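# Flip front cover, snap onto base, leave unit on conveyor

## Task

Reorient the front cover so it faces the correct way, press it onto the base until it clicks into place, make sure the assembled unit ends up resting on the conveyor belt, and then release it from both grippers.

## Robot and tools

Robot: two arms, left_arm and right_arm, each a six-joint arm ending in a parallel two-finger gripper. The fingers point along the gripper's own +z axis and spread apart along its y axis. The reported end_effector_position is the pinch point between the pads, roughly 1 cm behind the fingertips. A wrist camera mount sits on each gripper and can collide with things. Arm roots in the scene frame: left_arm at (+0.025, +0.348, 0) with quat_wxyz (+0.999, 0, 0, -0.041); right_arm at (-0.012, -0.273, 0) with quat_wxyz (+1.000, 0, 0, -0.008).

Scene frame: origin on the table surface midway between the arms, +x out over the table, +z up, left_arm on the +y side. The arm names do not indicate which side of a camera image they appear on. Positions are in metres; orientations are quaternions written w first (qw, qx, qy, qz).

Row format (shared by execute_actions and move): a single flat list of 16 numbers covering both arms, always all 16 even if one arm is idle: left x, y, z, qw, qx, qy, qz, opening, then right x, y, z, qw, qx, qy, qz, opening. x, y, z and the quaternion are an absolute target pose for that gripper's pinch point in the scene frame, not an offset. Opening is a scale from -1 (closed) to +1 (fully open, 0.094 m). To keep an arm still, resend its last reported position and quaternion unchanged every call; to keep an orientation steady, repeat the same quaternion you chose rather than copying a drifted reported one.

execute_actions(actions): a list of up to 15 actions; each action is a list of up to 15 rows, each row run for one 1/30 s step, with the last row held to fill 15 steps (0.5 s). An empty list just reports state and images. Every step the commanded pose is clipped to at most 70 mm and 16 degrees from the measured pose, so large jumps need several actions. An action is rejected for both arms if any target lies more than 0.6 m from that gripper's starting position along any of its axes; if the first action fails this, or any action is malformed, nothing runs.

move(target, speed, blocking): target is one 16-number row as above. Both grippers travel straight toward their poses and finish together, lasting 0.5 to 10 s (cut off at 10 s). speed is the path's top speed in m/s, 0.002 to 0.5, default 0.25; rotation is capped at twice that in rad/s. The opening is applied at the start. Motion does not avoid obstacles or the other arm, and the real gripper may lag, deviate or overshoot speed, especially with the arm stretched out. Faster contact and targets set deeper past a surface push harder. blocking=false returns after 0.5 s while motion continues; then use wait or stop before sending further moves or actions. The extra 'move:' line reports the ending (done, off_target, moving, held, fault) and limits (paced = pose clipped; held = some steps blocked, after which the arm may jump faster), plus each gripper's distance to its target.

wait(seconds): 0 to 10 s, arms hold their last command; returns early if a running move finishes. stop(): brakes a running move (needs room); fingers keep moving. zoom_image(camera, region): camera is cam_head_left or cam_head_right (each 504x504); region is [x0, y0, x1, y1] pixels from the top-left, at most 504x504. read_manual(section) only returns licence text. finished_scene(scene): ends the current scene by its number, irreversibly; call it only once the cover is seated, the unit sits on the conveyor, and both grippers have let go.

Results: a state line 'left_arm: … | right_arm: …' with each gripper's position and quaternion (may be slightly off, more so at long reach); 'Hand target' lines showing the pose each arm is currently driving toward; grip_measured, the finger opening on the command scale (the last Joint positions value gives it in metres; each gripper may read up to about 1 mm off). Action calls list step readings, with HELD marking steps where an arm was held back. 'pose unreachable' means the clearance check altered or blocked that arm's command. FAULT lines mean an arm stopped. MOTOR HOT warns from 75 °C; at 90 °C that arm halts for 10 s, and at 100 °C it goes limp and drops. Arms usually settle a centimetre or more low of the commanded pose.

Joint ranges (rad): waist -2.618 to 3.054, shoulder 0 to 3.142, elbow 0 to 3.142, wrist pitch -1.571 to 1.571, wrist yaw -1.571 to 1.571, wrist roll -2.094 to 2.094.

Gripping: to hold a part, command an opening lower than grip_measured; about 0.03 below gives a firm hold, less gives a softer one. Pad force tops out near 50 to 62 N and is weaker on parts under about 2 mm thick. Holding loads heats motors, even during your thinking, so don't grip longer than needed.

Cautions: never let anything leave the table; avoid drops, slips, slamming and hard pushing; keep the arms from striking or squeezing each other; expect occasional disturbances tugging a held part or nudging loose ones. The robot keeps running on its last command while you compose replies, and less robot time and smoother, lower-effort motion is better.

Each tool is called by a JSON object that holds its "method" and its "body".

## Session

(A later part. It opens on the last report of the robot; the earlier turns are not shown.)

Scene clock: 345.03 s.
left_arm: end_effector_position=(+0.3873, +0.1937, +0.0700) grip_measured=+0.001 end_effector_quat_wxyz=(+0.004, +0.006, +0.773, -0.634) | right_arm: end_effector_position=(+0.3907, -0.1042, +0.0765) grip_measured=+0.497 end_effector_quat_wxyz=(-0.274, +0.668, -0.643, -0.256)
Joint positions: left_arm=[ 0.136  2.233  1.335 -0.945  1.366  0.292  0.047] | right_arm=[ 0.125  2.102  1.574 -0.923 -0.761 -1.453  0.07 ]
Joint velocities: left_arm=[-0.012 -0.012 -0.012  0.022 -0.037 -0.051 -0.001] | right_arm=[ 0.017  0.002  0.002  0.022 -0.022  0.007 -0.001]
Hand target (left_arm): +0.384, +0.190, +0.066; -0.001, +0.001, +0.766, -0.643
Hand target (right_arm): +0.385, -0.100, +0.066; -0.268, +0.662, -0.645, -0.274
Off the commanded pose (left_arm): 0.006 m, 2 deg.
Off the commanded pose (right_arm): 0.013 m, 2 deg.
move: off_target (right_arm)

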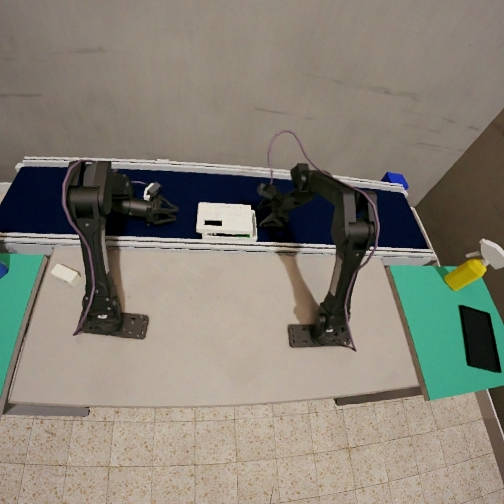

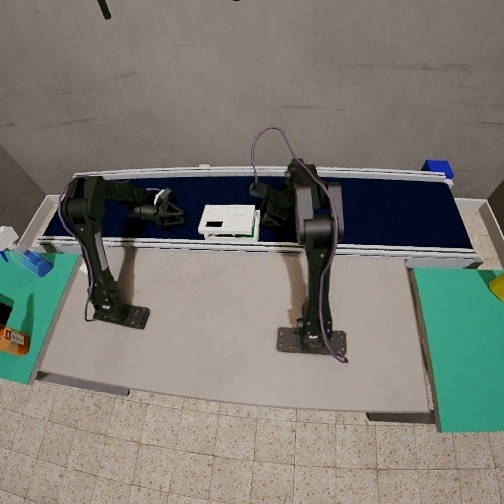

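{"method": "move", "body": {"target": [0.385,0.102,0.061,0,0,0.766,-0.643,0,0.385,-0.13,0.1,0.268,-0.662,0.645,0.274,0.5], "speed": 0.04}}

{"method": "zoom_image", "body": {"camera": "cam_head_left", "region": [140,160,310,260]}}

{"method": "zoom_image", "body": {"camera": "cam_head_right", "region": [140,160,310,260]}}

Scene clock: 353.00 s.
left_arm: end_effector_position=(+0.3900, +0.1032, +0.0605) grip_measured=+0.001 end_effector_quat_wxyz=(+0.001, -0.000, +0.767, -0.642) | right_arm: end_effector_position=(+0.3802, -0.1298, +0.0874) grip_measured=+0.497 end_effector_quat_wxyz=(-0.254, +0.662, -0.650, -0.274)
Joint positions: left_arm=[-0.108  2.152  1.     0.402  1.31  -0.836  0.047] | right_arm=[ 0.063  2.102  1.622 -1.089 -0.765 -1.541  0.07 ]
Joint velocities: left_arm=[ 0.017  0.012  0.007  0.051 -0.051 -0.022 -0.   ] | right_arm=[ 0.017  0.002  0.017  0.022  0.11   0.022 -0.   ]
Hand target (left_arm): +0.386, +0.102, +0.061; +0.000, -0.000, +0.767, -0.642
Hand target (right_arm): +0.385, -0.130, +0.100; -0.268, +0.661, -0.645, -0.273
Off the commanded pose (left_arm): 0.005 m, 0 deg.
Off the commanded pose (right_arm): 0.014 m, 2 deg.
move: off_target (right_arm)

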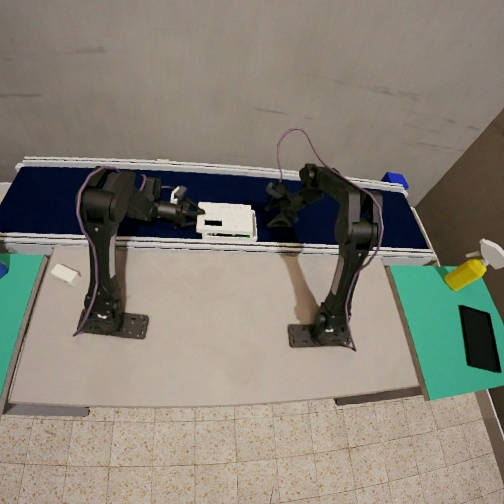

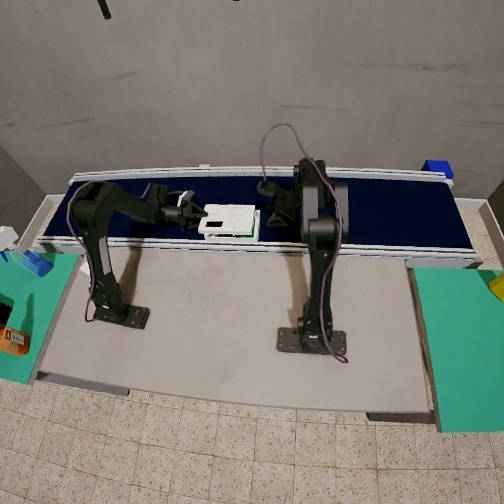

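Region (140, 160, 310, 260) of cam_head_left's 504x504 image, scaled by 2.965, with more detail than that image has; it fills the top 296 rows of this view, and the rest is white.

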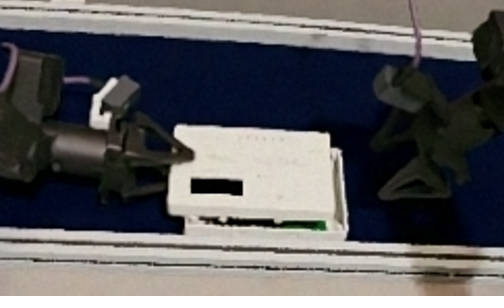

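Region (140, 160, 310, 260) of cam_head_right's 504x504 image, scaled by 2.965, with more detail than that image has; it fills the top 296 rows of this view, and the rest is white.

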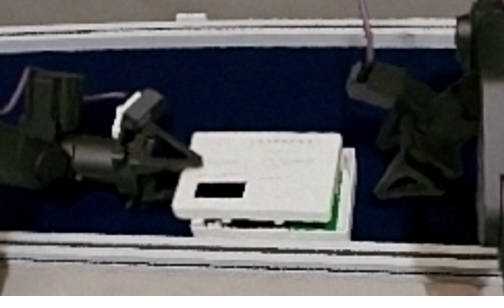

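{"method": "move", "body": {"target": [0.385,0.102,0.066,0,0,0.766,-0.643,-0.7,0.385,-0.13,0.1,0.268,-0.662,0.645,0.274,0.5], "speed": 0.02}}

{"method": "move", "body": {"target": [0.385,0.102,0.14,0,0,0.72,-0.694,-0.7,0.385,-0.13,0.1,0.268,-0.662,0.645,0.274,0.5], "speed": 0.04}}

{"method": "zoom_image", "body": {"camera": "cam_head_left", "region": [140,160,310,260]}}

Scene clock: 359.50 s.
left_arm: end_effector_position=(+0.3903, +0.1027, +0.0630) grip_measured=-0.349 end_effector_quat_wxyz=(+0.005, +0.006, +0.764, -0.645) | right_arm: end_effector_position=(+0.3799, -0.1299, +0.0873) grip_measured=+0.497 end_effector_quat_wxyz=(-0.254, +0.662, -0.650, -0.274)
Joint positions: left_arm=[-0.108  2.152  0.999  0.424  1.318 -0.842  0.031] | right_arm=[ 0.063  2.102  1.622 -1.09  -0.765 -1.542  0.07 ]
Joint velocities: left_arm=[-0.002 -0.017 -0.012  0.051 -0.037 -0.007  0.001] | right_arm=[-0.002  0.002 -0.002 -0.007 -0.081  0.081  0.   ]
Hand target (left_arm): +0.385, +0.102, +0.066; +0.000, +0.000, +0.766, -0.643
Hand target (right_arm): +0.385, -0.130, +0.100; -0.268, +0.662, -0.645, -0.274
Off the commanded pose (left_arm): 0.006 m, 1 deg.
Off the commanded pose (right_arm): 0.014 m, 2 deg.
move: off_target (right_arm)

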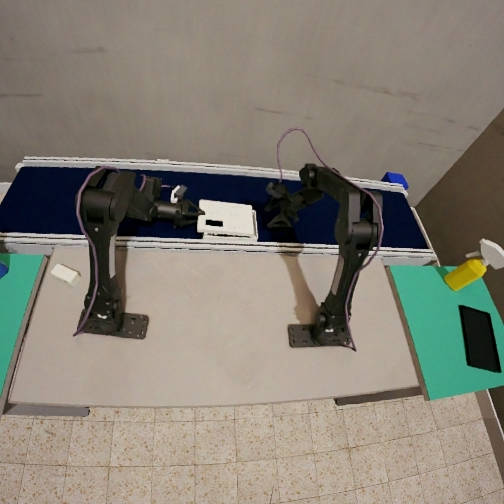

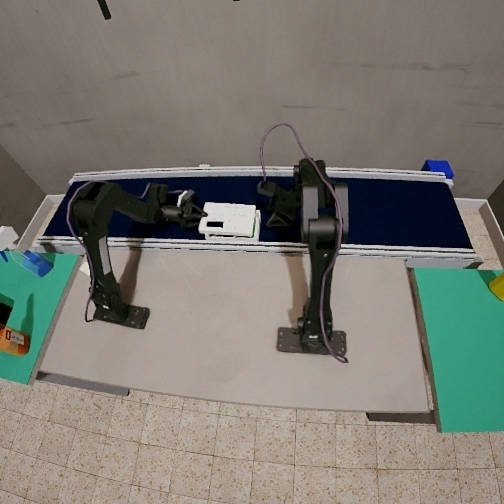

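Scene clock: 362.03 s.
left_arm: end_effector_position=(+0.3923, +0.1007, +0.1342) grip_measured=-0.373 end_effector_quat_wxyz=(+0.001, -0.012, +0.723, -0.690) | right_arm: end_effector_position=(+0.3798, -0.1298, +0.0874) grip_measured=+0.497 end_effector_quat_wxyz=(-0.254, +0.662, -0.650, -0.274)
Joint positions: left_arm=[-0.108  2.049  0.926  0.9    1.357 -1.368  0.029] | right_arm=[ 0.063  2.102  1.622 -1.09  -0.766 -1.543  0.07 ]
Joint velocities: left_arm=[-0.012  0.012 -0.017 -0.022  0.037 -0.007 -0.   ] | right_arm=[-0.012  0.002  0.002  0.037  0.007 -0.022  0.   ]
Hand target (left_arm): +0.386, +0.102, +0.140; +0.001, -0.000, +0.720, -0.694
Hand target (right_arm): +0.385, -0.130, +0.100; -0.268, +0.662, -0.645, -0.274
Off the commanded pose (left_arm): 0.009 m, 2 deg.
Off the commanded pose (right_arm): 0.014 m, 2 deg.
move: off_target (right_arm)

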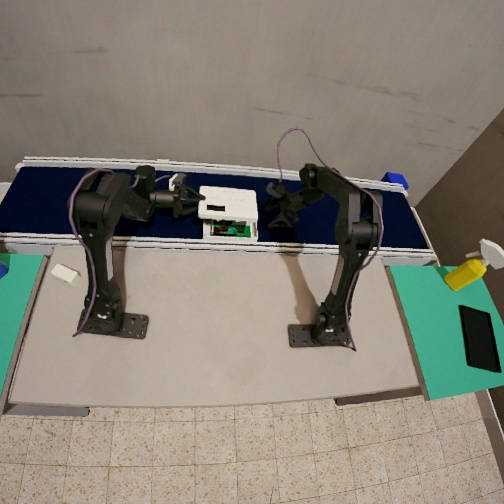

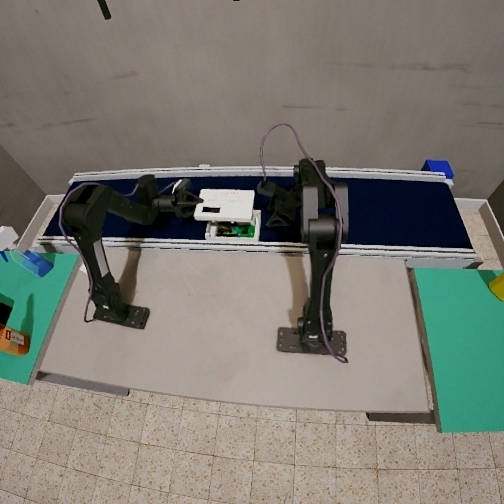

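Region (140, 160, 310, 260) of cam_head_left's 504x504 image, scaled by 2.965, with more detail than that image has; it fills the top 296 rows of this view, and the rest is white.

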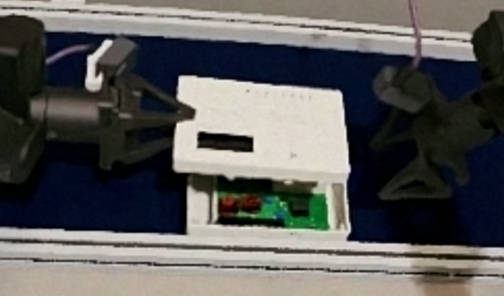

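{"method": "move", "body": {"target": [0.33,0.3,0.2,0.491,-0.509,0.509,-0.491,-0.7,0.33,-0.2,0.12,0,0,1,0,-0.4], "speed": 0.12}}

{"method": "zoom_image", "body": {"camera": "cam_head_left", "region": [180,190,280,260]}}

{"method": "zoom_image", "body": {"camera": "cam_head_right", "region": [180,190,280,260]}}

Scene clock: 384.43 s.
left_arm: end_effector_position=(+0.3312, +0.2985, +0.1911) grip_measured=-0.373 end_effector_quat_wxyz=(+0.485, -0.511, +0.528, -0.475) | right_arm: end_effector_position=(+0.3255, -0.2018, +0.1170) grip_measured=-0.397 end_effector_quat_wxyz=(+0.003, +0.001, +1.000, +0.003)
Joint positions: left_arm=[-0.286  0.782  0.161  0.537 -0.361 -1.574  0.029] | right_arm=[ 0.218  1.846  1.577 -1.295 -0.006  0.205  0.028]
Joint velocities: left_arm=[ 0.012  0.007 -0.007  0.022  0.007 -0.022  0.   ] | right_arm=[-0.002 -0.012  0.002 -0.051 -0.037 -0.022 -0.   ]
Hand target (left_arm): +0.329, +0.299, +0.202; +0.491, -0.509, +0.513, -0.486
Hand target (right_arm): +0.330, -0.200, +0.119; +0.003, +0.001, +1.000, -0.001
Off the commanded pose (left_arm): 0.009 m, 3 deg.
Off the commanded pose (right_arm): 0.006 m, 1 deg.
move: off_target (left_arm)

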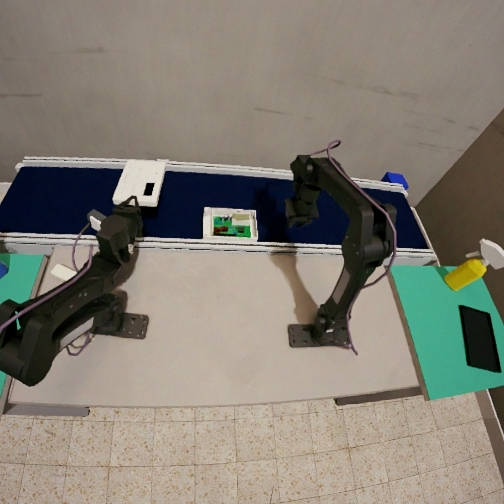

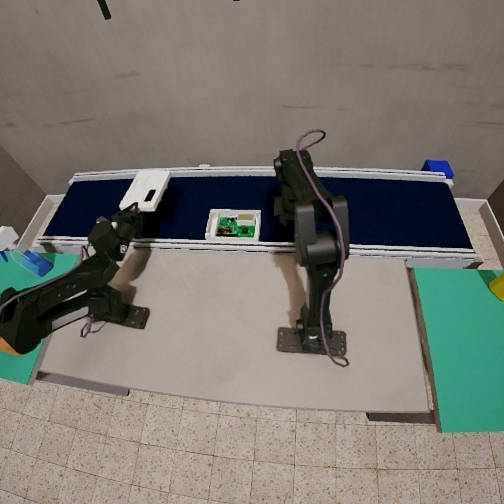

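Region (180, 190, 280, 260) of cam_head_left's 504x504 image, scaled by 5.040, with more detail than that image has; it fills the top 353 rows of this view, and the rest is white.

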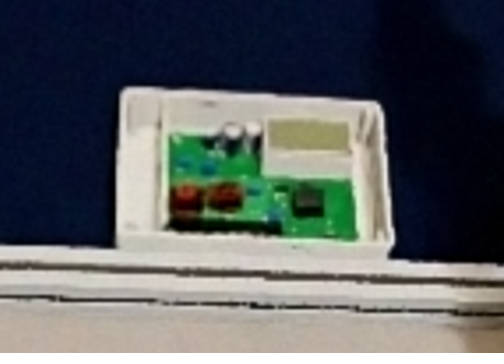

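Region (180, 190, 280, 260) of cam_head_right's 504x504 image, scaled by 5.040, with more detail than that image has; it fills the top 353 rows of this view, and the rest is white.

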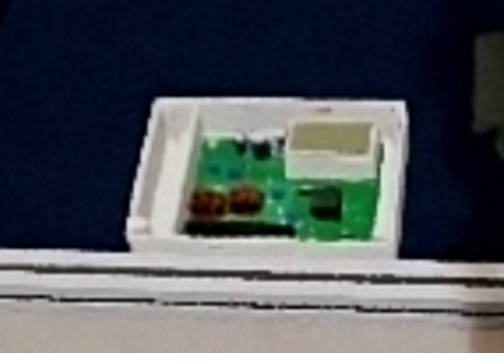

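{"method": "move", "body": {"target": [0.33,0.3,0.2,0.491,-0.509,0.509,-0.491,-0.7,0.358,-0.082,0.09,0,0,1,0,-0.1], "speed": 0.12}}

{"method": "move", "body": {"target": [0.33,0.3,0.2,0.491,-0.509,0.509,-0.491,-0.7,0.358,-0.082,0.036,0,0,1,0,-0.1], "speed": 0.03}}

{"method": "zoom_image", "body": {"camera": "cam_head_left", "region": [190,180,300,260]}}

Scene clock: 394.30 s.
left_arm: end_effector_position=(+0.3314, +0.2988, +0.1940) grip_measured=-0.373 end_effector_quat_wxyz=(+0.486, -0.511, +0.521, -0.480) | right_arm: end_effector_position=(+0.3557, -0.0837, +0.0874) grip_measured=-0.103 end_effector_quat_wxyz=(-0.002, -0.004, +1.000, +0.002)
Joint positions: left_arm=[-0.286  0.782  0.161  0.55  -0.363 -1.581  0.029] | right_arm=[ 0.486  2.14   1.879 -1.311 -0.005  0.463  0.042]
Joint velocities: left_arm=[-0.007  0.007 -0.007 -0.022  0.037 -0.051  0.   ] | right_arm=[-0.007  0.017 -0.012 -0.007 -0.051 -0.022  0.001]
Hand target (left_arm): +0.330, +0.300, +0.200; +0.491, -0.509, +0.509, -0.491
Hand target (right_arm): +0.359, -0.083, +0.090; -0.000, +0.000, +1.000, -0.001
Off the commanded pose (left_arm): 0.006 m, 2 deg.
Off the commanded pose (right_arm): 0.004 m, 1 deg.
move: done

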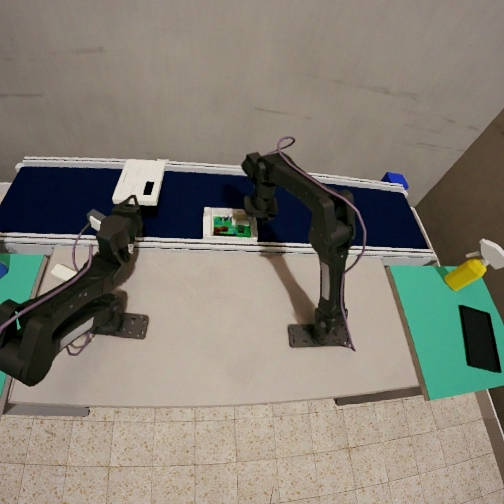

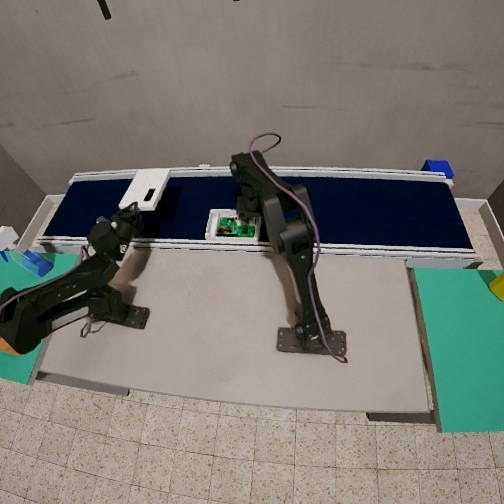

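Scene clock: 396.43 s.
left_arm: end_effector_position=(+0.3314, +0.2988, +0.1939) grip_measured=-0.373 end_effector_quat_wxyz=(+0.486, -0.511, +0.522, -0.480) | right_arm: end_effector_position=(+0.3599, -0.0815, +0.0472) grip_measured=-0.103 end_effector_quat_wxyz=(+0.007, -0.002, +1.000, +0.006)
Joint positions: left_arm=[-0.286  0.782  0.161  0.549 -0.363 -1.581  0.029] | right_arm=[ 0.486  2.156  1.745 -1.141 -0.005  0.467  0.042]
Joint velocities: left_arm=[-0.007 -0.007  0.002 -0.022  0.007 -0.022  0.001] | right_arm=[-0.002  0.002  0.007 -0.037 -0.051 -0.007 -0.   ]
Hand target (left_arm): +0.330, +0.300, +0.200; +0.491, -0.509, +0.509, -0.491
Hand target (right_arm): +0.357, -0.082, +0.036; -0.000, -0.000, +1.000, -0.000
Off the commanded pose (left_arm): 0.006 m, 2 deg.
Off the commanded pose (right_arm): 0.011 m, 1 deg.
move: off_target (right_arm)

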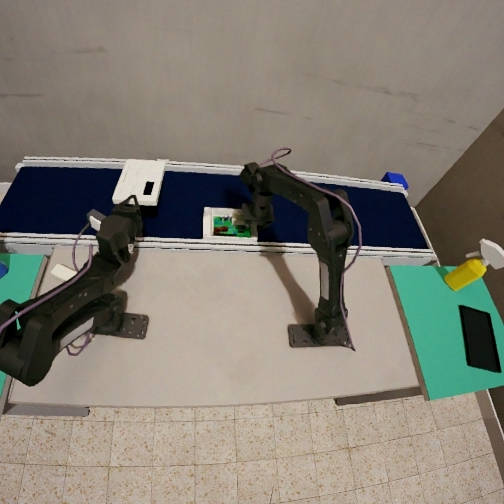

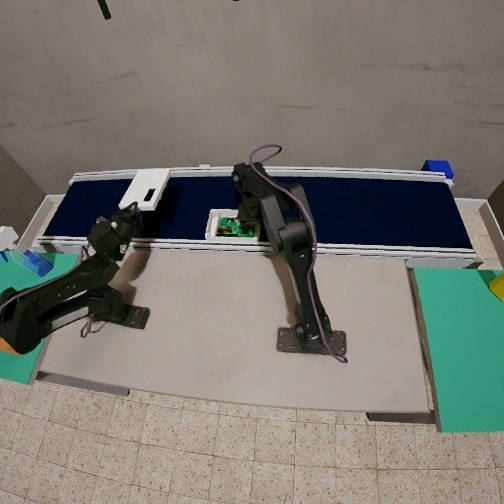

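Region (190, 180, 300, 260) of cam_head_left's 504x504 image, scaled by 4.582, with more detail than that image has; it fills the top 367 rows of this view, and the rest is white.

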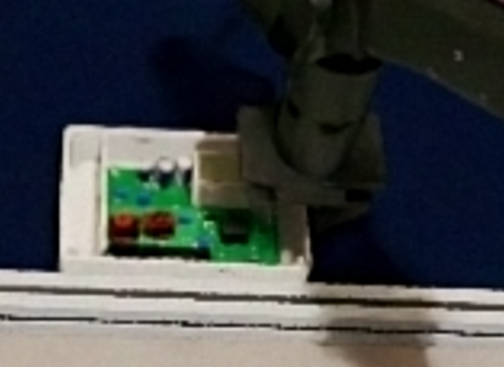

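{"method": "move", "body": {"target": [0.33,0.3,0.2,0.491,-0.509,0.509,-0.491,-0.7,0.358,-0.082,0.028,0,0,1,0,-0.1], "speed": 0.02}}

{"method": "move", "body": {"target": [0.33,0.3,0.2,0.491,-0.509,0.509,-0.491,-0.7,0.36,-0.082,0.04,0,0,1,0,-0.95], "speed": 0.02}}

{"method": "move", "body": {"target": [0.33,0.3,0.2,0.491,-0.509,0.509,-0.491,-0.7,0.36,-0.082,0.042,0,0.707,0.707,0,-0.95], "speed": 0.15}}

Scene clock: 405.83 s.
left_arm: end_effector_position=(+0.3314, +0.2988, +0.1940) grip_measured=-0.373 end_effector_quat_wxyz=(+0.486, -0.511, +0.521, -0.480) | right_arm: end_effector_position=(+0.3608, -0.0810, +0.0426) grip_measured=-0.103 end_effector_quat_wxyz=(+0.010, -0.001, +1.000, +0.008)
Joint positions: left_arm=[-0.286  0.782  0.161  0.55  -0.363 -1.581  0.029] | right_arm=[ 0.486  2.156  1.726 -1.115 -0.005  0.468  0.042]
Joint velocities: left_arm=[-0.002 -0.002  0.007  0.007  0.051  0.022  0.001] | right_arm=[ 0.002  0.002  0.017 -0.007 -0.066 -0.051  0.   ]
Hand target (left_arm): +0.330, +0.300, +0.200; +0.491, -0.509, +0.509, -0.491
Hand target (right_arm): +0.357, -0.082, +0.028; -0.000, +0.000, +1.000, -0.000
Off the commanded pose (left_arm): 0.006 m, 2 deg.
Off the commanded pose (right_arm): 0.015 m, 2 deg.
move: off_target (right_arm)

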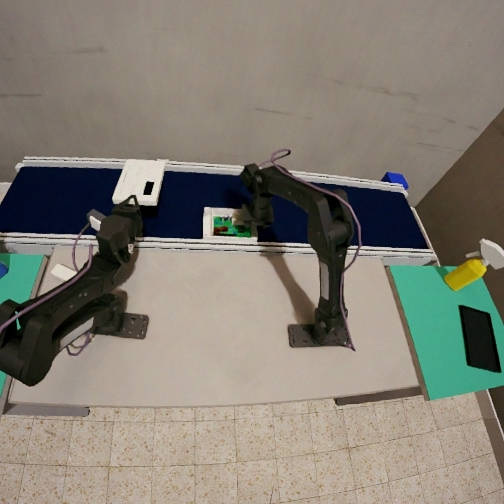

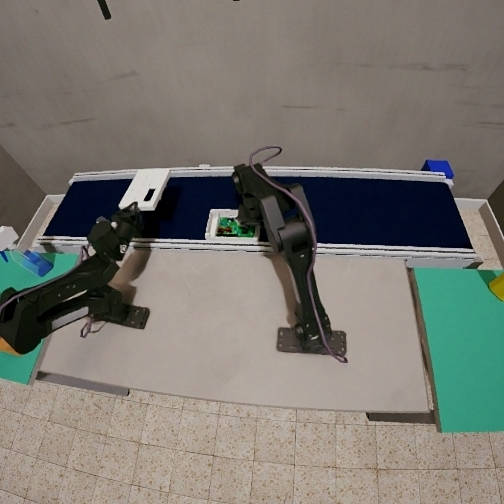

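Scene clock: 406.93 s.
left_arm: end_effector_position=(+0.3314, +0.2988, +0.1939) grip_measured=-0.373 end_effector_quat_wxyz=(+0.486, -0.511, +0.522, -0.480) | right_arm: end_effector_position=(+0.3611, -0.0815, +0.0426) grip_measured=-0.939 end_effector_quat_wxyz=(+0.011, +0.003, +1.000, +0.007)
Joint positions: left_arm=[-0.286  0.782  0.161  0.549 -0.363 -1.581  0.029] | right_arm=[ 0.486  2.156  1.726 -1.115 -0.002  0.478  0.003]
Joint velocities: left_arm=[-0.002 -0.017 -0.002 -0.007  0.037 -0.022 -0.   ] | right_arm=[ 0.007 -0.017 -0.012  0.007 -0.007 -0.051 -0.001]
Hand target (left_arm): +0.330, +0.300, +0.200; +0.491, -0.509, +0.509, -0.491
Hand target (right_arm): +0.360, -0.082, +0.040; +0.001, +0.000, +1.000, +0.000
Off the commanded pose (left_arm): 0.006 m, 2 deg.
Off the commanded pose (right_arm): 0.003 m, 2 deg.
move: done

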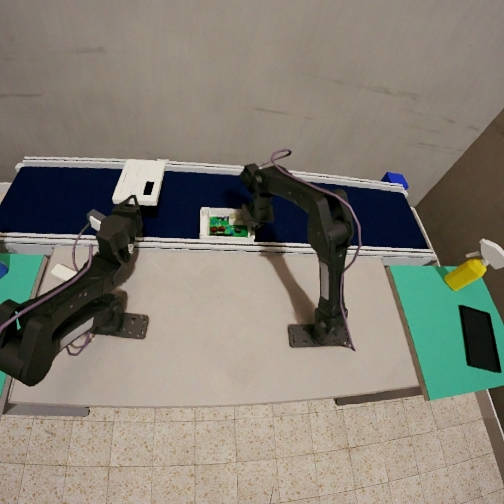

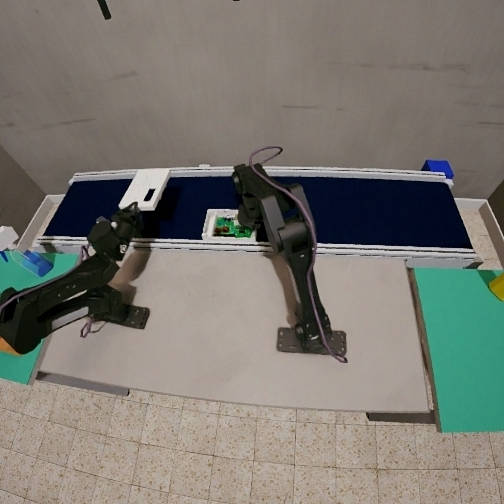

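Scene clock: 412.60 s.
left_arm: end_effector_position=(+0.3314, +0.2988, +0.1940) grip_measured=-0.373 end_effector_quat_wxyz=(+0.486, -0.511, +0.521, -0.480) | right_arm: end_effector_position=(+0.3579, -0.0845, +0.0426) grip_measured=-0.939 end_effector_quat_wxyz=(+0.004, +0.702, +0.712, +0.003)
Joint positions: left_arm=[-0.286  0.782  0.161  0.55  -0.363 -1.581  0.029] | right_arm=[ 0.486  2.156  1.726 -1.132  0.005  2.028  0.003]
Joint velocities: left_arm=[-0.022 -0.007  0.007  0.007  0.081 -0.007  0.   ] | right_arm=[-0.002  0.002  0.007  0.007 -0.022  0.022 -0.001]
Hand target (left_arm): +0.330, +0.300, +0.200; +0.491, -0.509, +0.509, -0.491
Hand target (right_arm): +0.360, -0.082, +0.042; +0.000, +0.707, +0.707, +0.000
Off the commanded pose (left_arm): 0.006 m, 2 deg.
Off the commanded pose (right_arm): 0.003 m, 1 deg.
move: done

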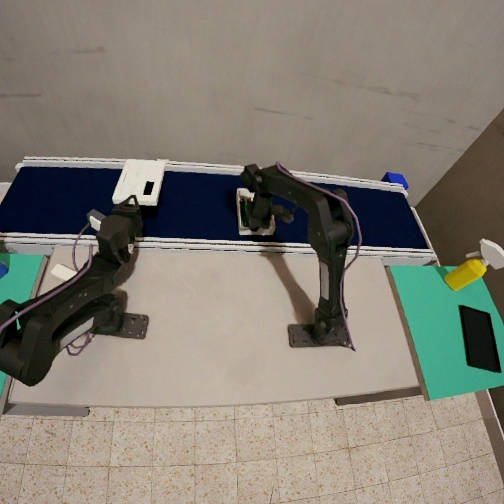

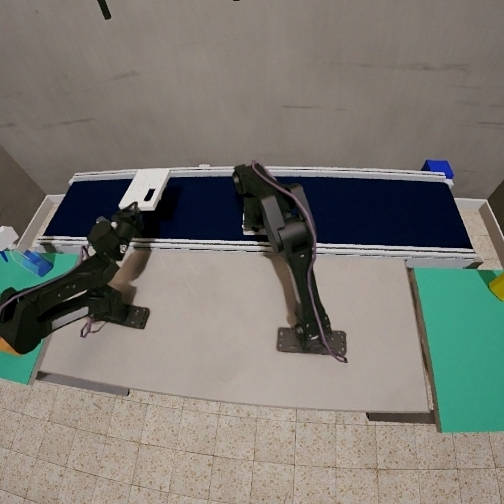

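{"method": "move", "body": {"target": [0.33,0.3,0.2,0.491,-0.509,0.509,-0.491,-0.7,0.36,-0.082,0.042,0,0.707,0.707,0,-0.75]}}

{"method": "move", "body": {"target": [0.33,0.3,0.2,0.491,-0.509,0.509,-0.491,-0.7,0.36,-0.082,0.11,0,0.707,0.707,0,-0.75], "speed": 0.08}}

{"method": "move", "body": {"target": [0.33,0.3,0.2,0.491,-0.509,0.509,-0.491,-0.7,0.38,-0.2,0.11,0,0,1,0,0.8]}}

{"method": "move", "body": {"target": [0.33,0.3,0.2,0.491,-0.509,0.509,-0.491,-0.7,0.43,-0.21,0.07,0.268,-0.662,0.645,0.274,0.8]}}

{"method": "zoom_image", "body": {"camera": "cam_head_left", "region": [170,160,340,260]}}

Scene clock: 422.87 s.
left_arm: end_effector_position=(+0.3314, +0.2988, +0.1939) grip_measured=-0.373 end_effector_quat_wxyz=(+0.486, -0.511, +0.522, -0.480) | right_arm: end_effector_position=(+0.3575, -0.0837, +0.0426) grip_measured=-0.753 end_effector_quat_wxyz=(+0.001, +0.705, +0.709, +0.004)
Joint positions: left_arm=[-0.286  0.782  0.161  0.549 -0.363 -1.581  0.029] | right_arm=[ 0.486  2.156  1.726 -1.132 -0.001  2.036  0.012]
Joint velocities: left_arm=[-0.017  0.017  0.002 -0.022  0.022  0.051 -0.   ] | right_arm=[ 0.007 -0.002  0.002 -0.022 -0.007 -0.007  0.   ]
Hand target (left_arm): +0.330, +0.300, +0.200; +0.491, -0.509, +0.509, -0.491
Hand target (right_arm): +0.360, -0.082, +0.042; +0.000, +0.707, +0.707, +0.000
Off the commanded pose (left_arm): 0.006 m, 2 deg.
Off the commanded pose (right_arm): 0.003 m, 1 deg.
move: done

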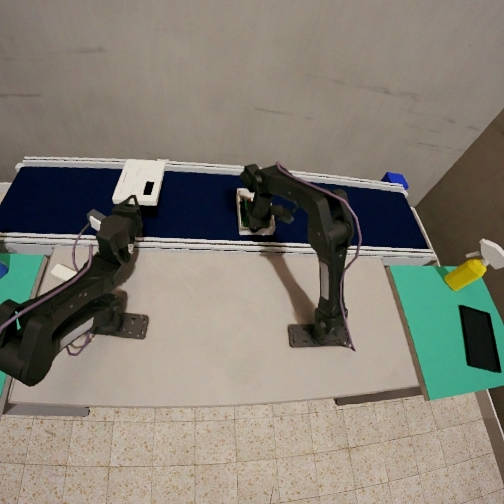

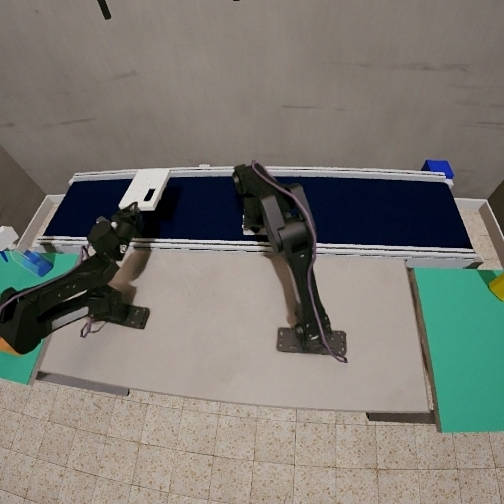

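Scene clock: 424.30 s.
left_arm: end_effector_position=(+0.3314, +0.2988, +0.1940) grip_measured=-0.373 end_effector_quat_wxyz=(+0.486, -0.511, +0.521, -0.480) | right_arm: end_effector_position=(+0.3610, -0.0817, +0.1068) grip_measured=-0.753 end_effector_quat_wxyz=(+0.001, +0.705, +0.709, +0.005)
Joint positions: left_arm=[-0.286  0.782  0.161  0.55  -0.363 -1.581  0.029] | right_arm=[ 0.486  2.156  1.982 -1.387 -0.001  2.036  0.012]
Joint velocities: left_arm=[ 0.002  0.002 -0.012 -0.022  0.007  0.022 -0.   ] | right_arm=[-0.002  0.007 -0.007 -0.051 -0.037 -0.007  0.   ]
Hand target (left_arm): +0.330, +0.300, +0.200; +0.491, -0.509, +0.509, -0.491
Hand target (right_arm): +0.361, -0.082, +0.110; +0.000, +0.707, +0.707, +0.001
Off the commanded pose (left_arm): 0.006 m, 2 deg.
Off the commanded pose (right_arm): 0.003 m, 1 deg.
move: done

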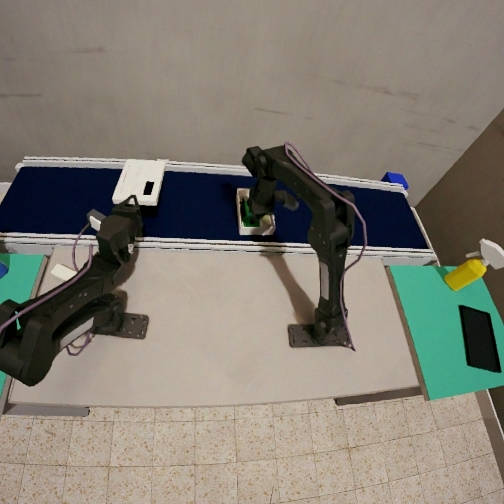

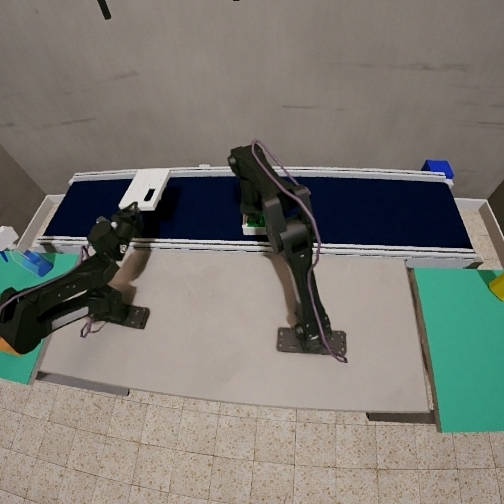

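Scene clock: 428.00 s.
left_arm: end_effector_position=(+0.3314, +0.2988, +0.1940) grip_measured=-0.373 end_effector_quat_wxyz=(+0.486, -0.511, +0.521, -0.480) | right_arm: end_effector_position=(+0.3790, -0.1971, +0.1037) grip_measured=+0.797 end_effector_quat_wxyz=(-0.013, +0.002, +1.000, -0.001)
Joint positions: left_arm=[-0.286  0.782  0.161  0.55  -0.363 -1.581  0.029] | right_arm=[ 0.203  2.1    1.882 -1.379 -0.003  0.192  0.084]
Joint velocities: left_arm=[-0.007  0.007 -0.002  0.037 -0.007 -0.007 -0.   ] | right_arm=[ 0.012 -0.002 -0.027 -0.037 -0.066 -0.037 -0.   ]
Hand target (left_arm): +0.330, +0.300, +0.200; +0.491, -0.509, +0.509, -0.491
Hand target (right_arm): +0.379, -0.200, +0.110; -0.000, +0.000, +1.000, +0.001
Off the commanded pose (left_arm): 0.006 m, 2 deg.
Off the commanded pose (right_arm): 0.007 m, 2 deg.
move: done

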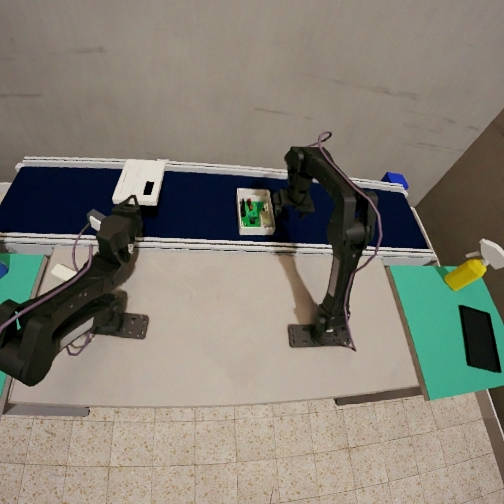

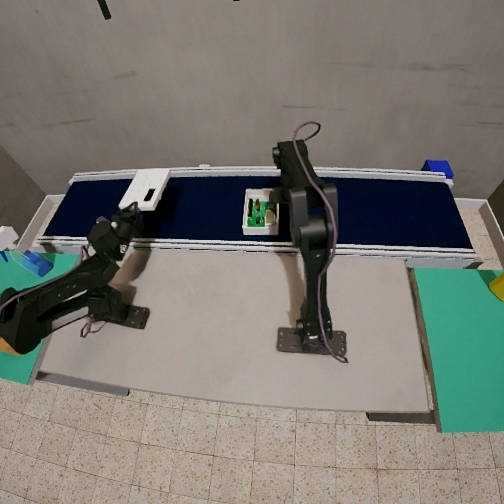

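Scene clock: 432.20 s.
left_arm: end_effector_position=(+0.3314, +0.2988, +0.1939) grip_measured=-0.373 end_effector_quat_wxyz=(+0.486, -0.511, +0.522, -0.480) | right_arm: end_effector_position=(+0.4273, -0.2098, +0.0692) grip_measured=+0.797 end_effector_quat_wxyz=(-0.261, +0.665, -0.646, -0.268)
Joint positions: left_arm=[-0.286  0.782  0.161  0.549 -0.363 -1.581  0.029] | right_arm=[-0.122  2.368  1.984 -1.344 -0.753 -1.799  0.084]
Joint velocities: left_arm=[ 0.007 -0.007  0.002 -0.037  0.007  0.037  0.   ] | right_arm=[-0.002 -0.007  0.017 -0.051 -0.007 -0.037  0.   ]
Hand target (left_arm): +0.330, +0.300, +0.200; +0.491, -0.509, +0.509, -0.491
Hand target (right_arm): +0.430, -0.210, +0.071; -0.267, +0.661, -0.645, -0.276
Off the commanded pose (left_arm): 0.006 m, 2 deg.
Off the commanded pose (right_arm): 0.003 m, 1 deg.
move: done

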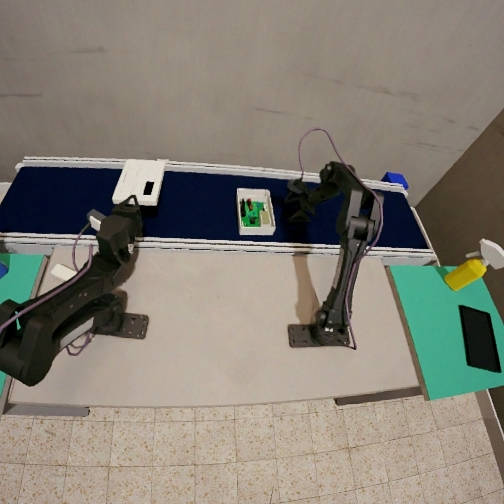

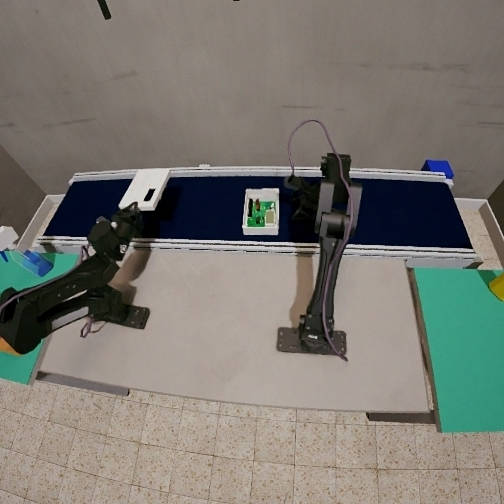

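Region (170, 160, 340, 260) of cam_head_left's 504x504 image, scaled by 2.965, with more detail than that image has; it fills the top 296 rows of this view, and the rest is white.

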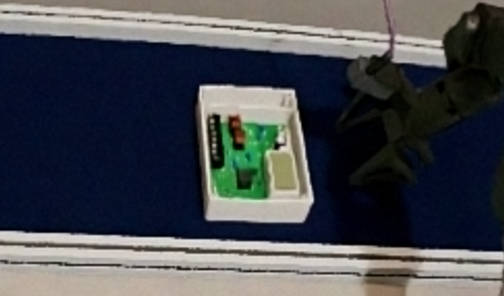

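{"method": "move", "body": {"target": [0.33,0.3,0.2,0.491,-0.509,0.509,-0.491,-0.7,0.445,-0.2,0.036,0.271,-0.653,0.653,0.271,0.8], "speed": 0.05}}

{"method": "move", "body": {"target": [0.33,0.3,0.2,0.491,-0.509,0.509,-0.491,-0.7,0.445,-0.035,0.04,0.271,-0.653,0.653,0.271,0.8], "speed": 0.05}}

{"method": "move", "body": {"target": [0.36,0.045,0.15,0.491,-0.509,0.509,-0.491,-0.7,0.42,-0.16,0.07,0.271,-0.653,0.653,0.271,0.8], "speed": 0.1}}

{"method": "zoom_image", "body": {"camera": "cam_head_left", "region": [150,150,300,270]}}

{"method": "zoom_image", "body": {"camera": "cam_head_right", "region": [150,150,300,270]}}

Scene clock: 443.33 s.
left_arm: end_effector_position=(+0.3314, +0.2988, +0.1940) grip_measured=-0.373 end_effector_quat_wxyz=(+0.486, -0.511, +0.521, -0.480) | right_arm: end_effector_position=(+0.4435, -0.2060, +0.0404) grip_measured=+0.797 end_effector_quat_wxyz=(-0.266, +0.657, -0.655, -0.262)
Joint positions: left_arm=[-0.286  0.782  0.161  0.55  -0.363 -1.581  0.029] | right_arm=[-0.11   2.432  1.984 -1.238 -0.758 -1.746  0.084]
Joint velocities: left_arm=[-0.002 -0.012  0.002 -0.022 -0.066  0.022 -0.   ] | right_arm=[ 0.002 -0.022  0.007  0.022 -0.037 -0.022 -0.001]
Hand target (left_arm): +0.330, +0.300, +0.200; +0.491, -0.509, +0.509, -0.491
Hand target (right_arm): +0.445, -0.200, +0.036; -0.271, +0.653, -0.653, -0.271
Off the commanded pose (left_arm): 0.006 m, 2 deg.
Off the commanded pose (right_arm): 0.008 m, 1 deg.
move: done

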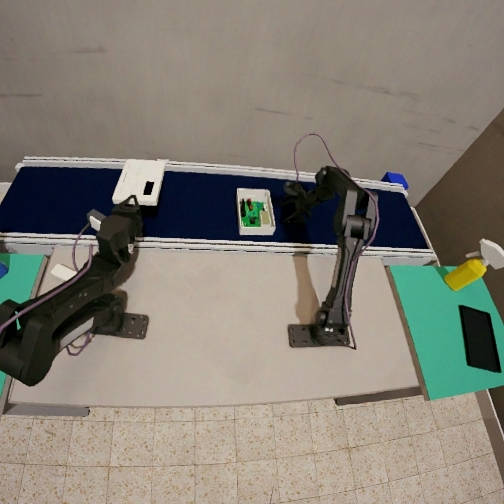

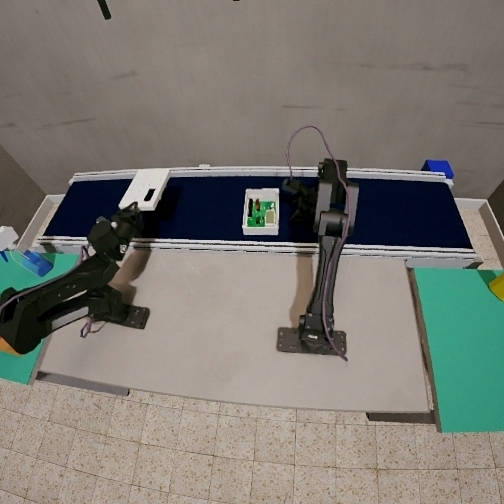

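Scene clock: 447.10 s.
left_arm: end_effector_position=(+0.3314, +0.2988, +0.1939) grip_measured=-0.373 end_effector_quat_wxyz=(+0.486, -0.511, +0.522, -0.480) | right_arm: end_effector_position=(+0.4450, -0.0412, +0.0318) grip_measured=+0.797 end_effector_quat_wxyz=(-0.258, +0.654, -0.658, -0.269)
Joint positions: left_arm=[-0.286  0.782  0.161  0.549 -0.363 -1.581  0.029] | right_arm=[ 0.245  2.403  1.894 -0.862 -0.743 -1.256  0.084]
Joint velocities: left_arm=[ 0.022  0.012  0.002 -0.022 -0.066 -0.037  0.001] | right_arm=[-0.002 -0.017 -0.007 -0.051 -0.095 -0.051  0.001]
Hand target (left_arm): +0.330, +0.300, +0.200; +0.491, -0.509, +0.509, -0.491
Hand target (right_arm): +0.446, -0.036, +0.040; -0.269, +0.654, -0.653, -0.271
Off the commanded pose (left_arm): 0.006 m, 2 deg.
Off the commanded pose (right_arm): 0.010 m, 2 deg.
move: done

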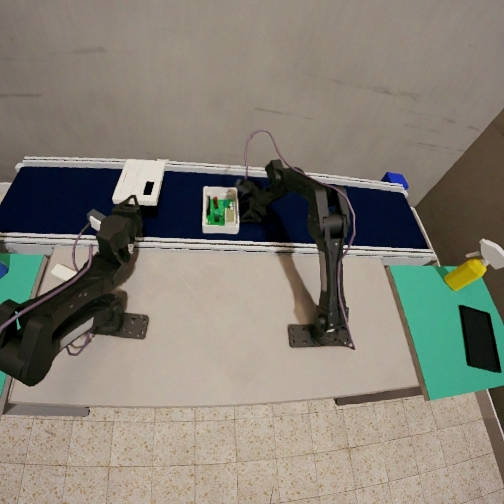

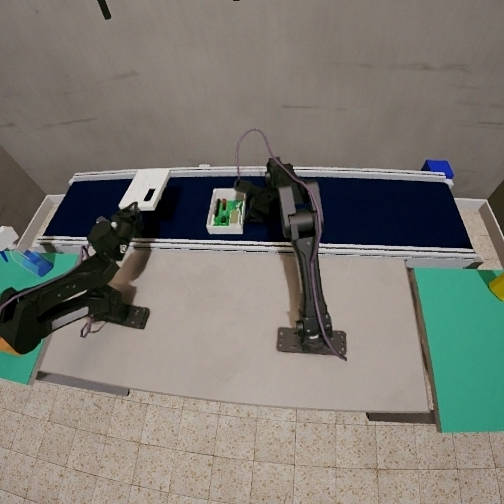

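Scene clock: 450.07 s.
left_arm: end_effector_position=(+0.3597, +0.0491, +0.1439) grip_measured=-0.373 end_effector_quat_wxyz=(+0.491, -0.502, +0.519, -0.487) | right_arm: end_effector_position=(+0.4266, -0.1600, +0.0599) grip_measured=+0.797 end_effector_quat_wxyz=(-0.267, +0.655, -0.656, -0.263)
Joint positions: left_arm=[-1.007  1.954  0.763  1.1   -1.075 -1.629  0.029] | right_arm=[-0.011  2.291  1.816 -1.113 -0.768 -1.604  0.084]
Joint velocities: left_arm=[ 0.012  0.002  0.032 -0.051 -0.051 -0.066 -0.   ] | right_arm=[ 0.002 -0.007  0.002 -0.066  0.007 -0.066  0.002]
Hand target (left_arm): +0.361, +0.045, +0.148; +0.493, -0.507, +0.509, -0.491
Hand target (right_arm): +0.420, -0.159, +0.070; -0.272, +0.652, -0.653, -0.271
Off the commanded pose (left_arm): 0.007 m, 2 deg.
Off the commanded pose (right_arm): 0.012 m, 1 deg.
move: off_target (right_arm)

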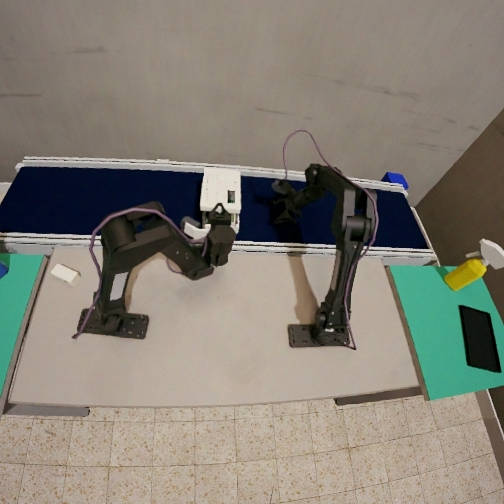

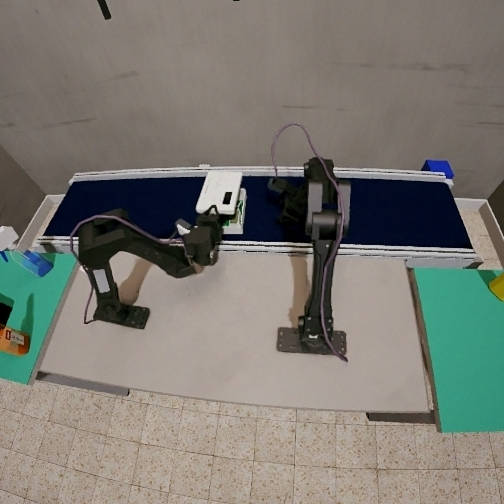

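Region (150, 150, 300, 270) of cam_head_left's 504x504 image, scaled by 3.360, with more detail than that image has; it fills the top 403 rows of this view, and the rest is white.

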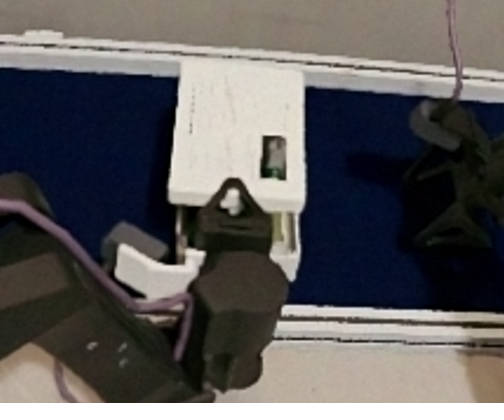

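Region (150, 150, 300, 270) of cam_head_right's 504x504 image, scaled by 3.360, with more detail than that image has; it fills the top 403 rows of this view, and the rest is white.

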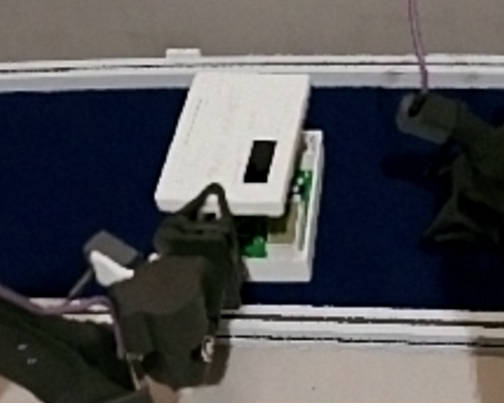

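{"method": "move", "body": {"target": [0.365,0.04,0.1,0.489,-0.543,0.507,-0.456,-0.7,0.42,-0.16,0.07,0.271,-0.653,0.653,0.271,0.8], "speed": 0.04}}

{"method": "zoom_image", "body": {"camera": "cam_head_left", "region": [170,165,270,255]}}

{"method": "zoom_image", "body": {"camera": "cam_head_right", "region": [170,165,270,255]}}

Scene clock: 458.43 s.
left_arm: end_effector_position=(+0.3646, +0.0442, +0.1004) grip_measured=-0.373 end_effector_quat_wxyz=(-0.485, +0.540, -0.511, +0.460) | right_arm: end_effector_position=(+0.4250, -0.1603, +0.0596) grip_measured=+0.797 end_effector_quat_wxyz=(-0.264, +0.656, -0.655, -0.264)
Joint positions: left_arm=[-1.013  2.079  0.838  0.988 -1.137 -1.802  0.029] | right_arm=[-0.011  2.291  1.816 -1.121 -0.765 -1.609  0.084]
Joint velocities: left_arm=[-0.017  0.012  0.007 -0.037 -0.007 -0.066  0.   ] | right_arm=[-0.022  0.007  0.002  0.022 -0.022 -0.022 -0.   ]
Hand target (left_arm): +0.365, +0.041, +0.100; -0.489, +0.543, -0.507, +0.457
Hand target (right_arm): +0.420, -0.160, +0.070; -0.271, +0.653, -0.653, -0.271
Off the commanded pose (left_arm): 0.004 m, 1 deg.
Off the commanded pose (right_arm): 0.012 m, 1 deg.
move: off_target (right_arm)

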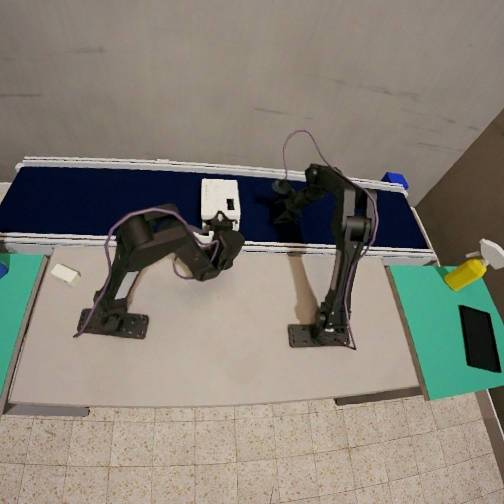

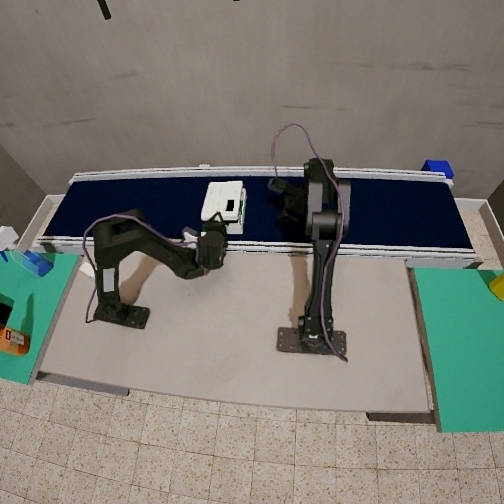

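Region (170, 165, 270, 255) of cam_head_left's 504x504 image, scaled by 5.040, with more detail than that image has; it fills the top 454 rows of this view, and the rest is white.

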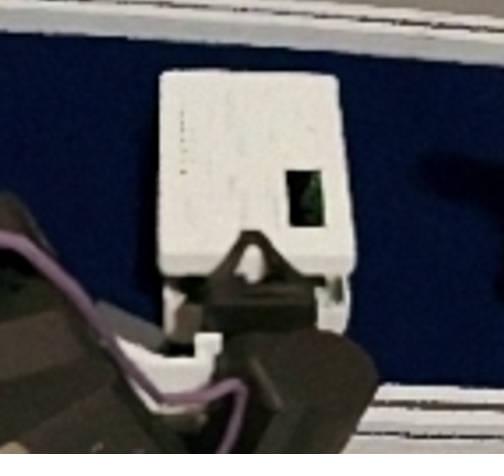

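Region (170, 165, 270, 255) of cam_head_right's 504x504 image, scaled by 5.040, with more detail than that image has; it fills the top 454 rows of this view, and the rest is white.

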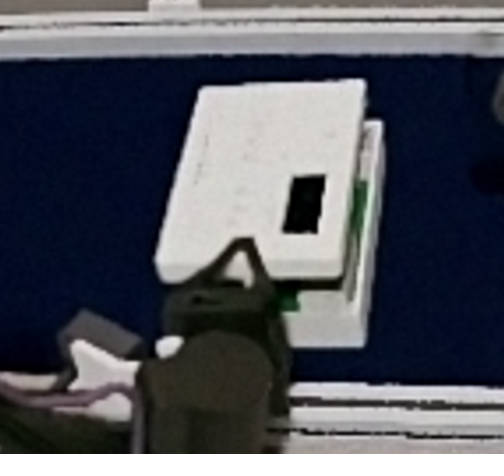

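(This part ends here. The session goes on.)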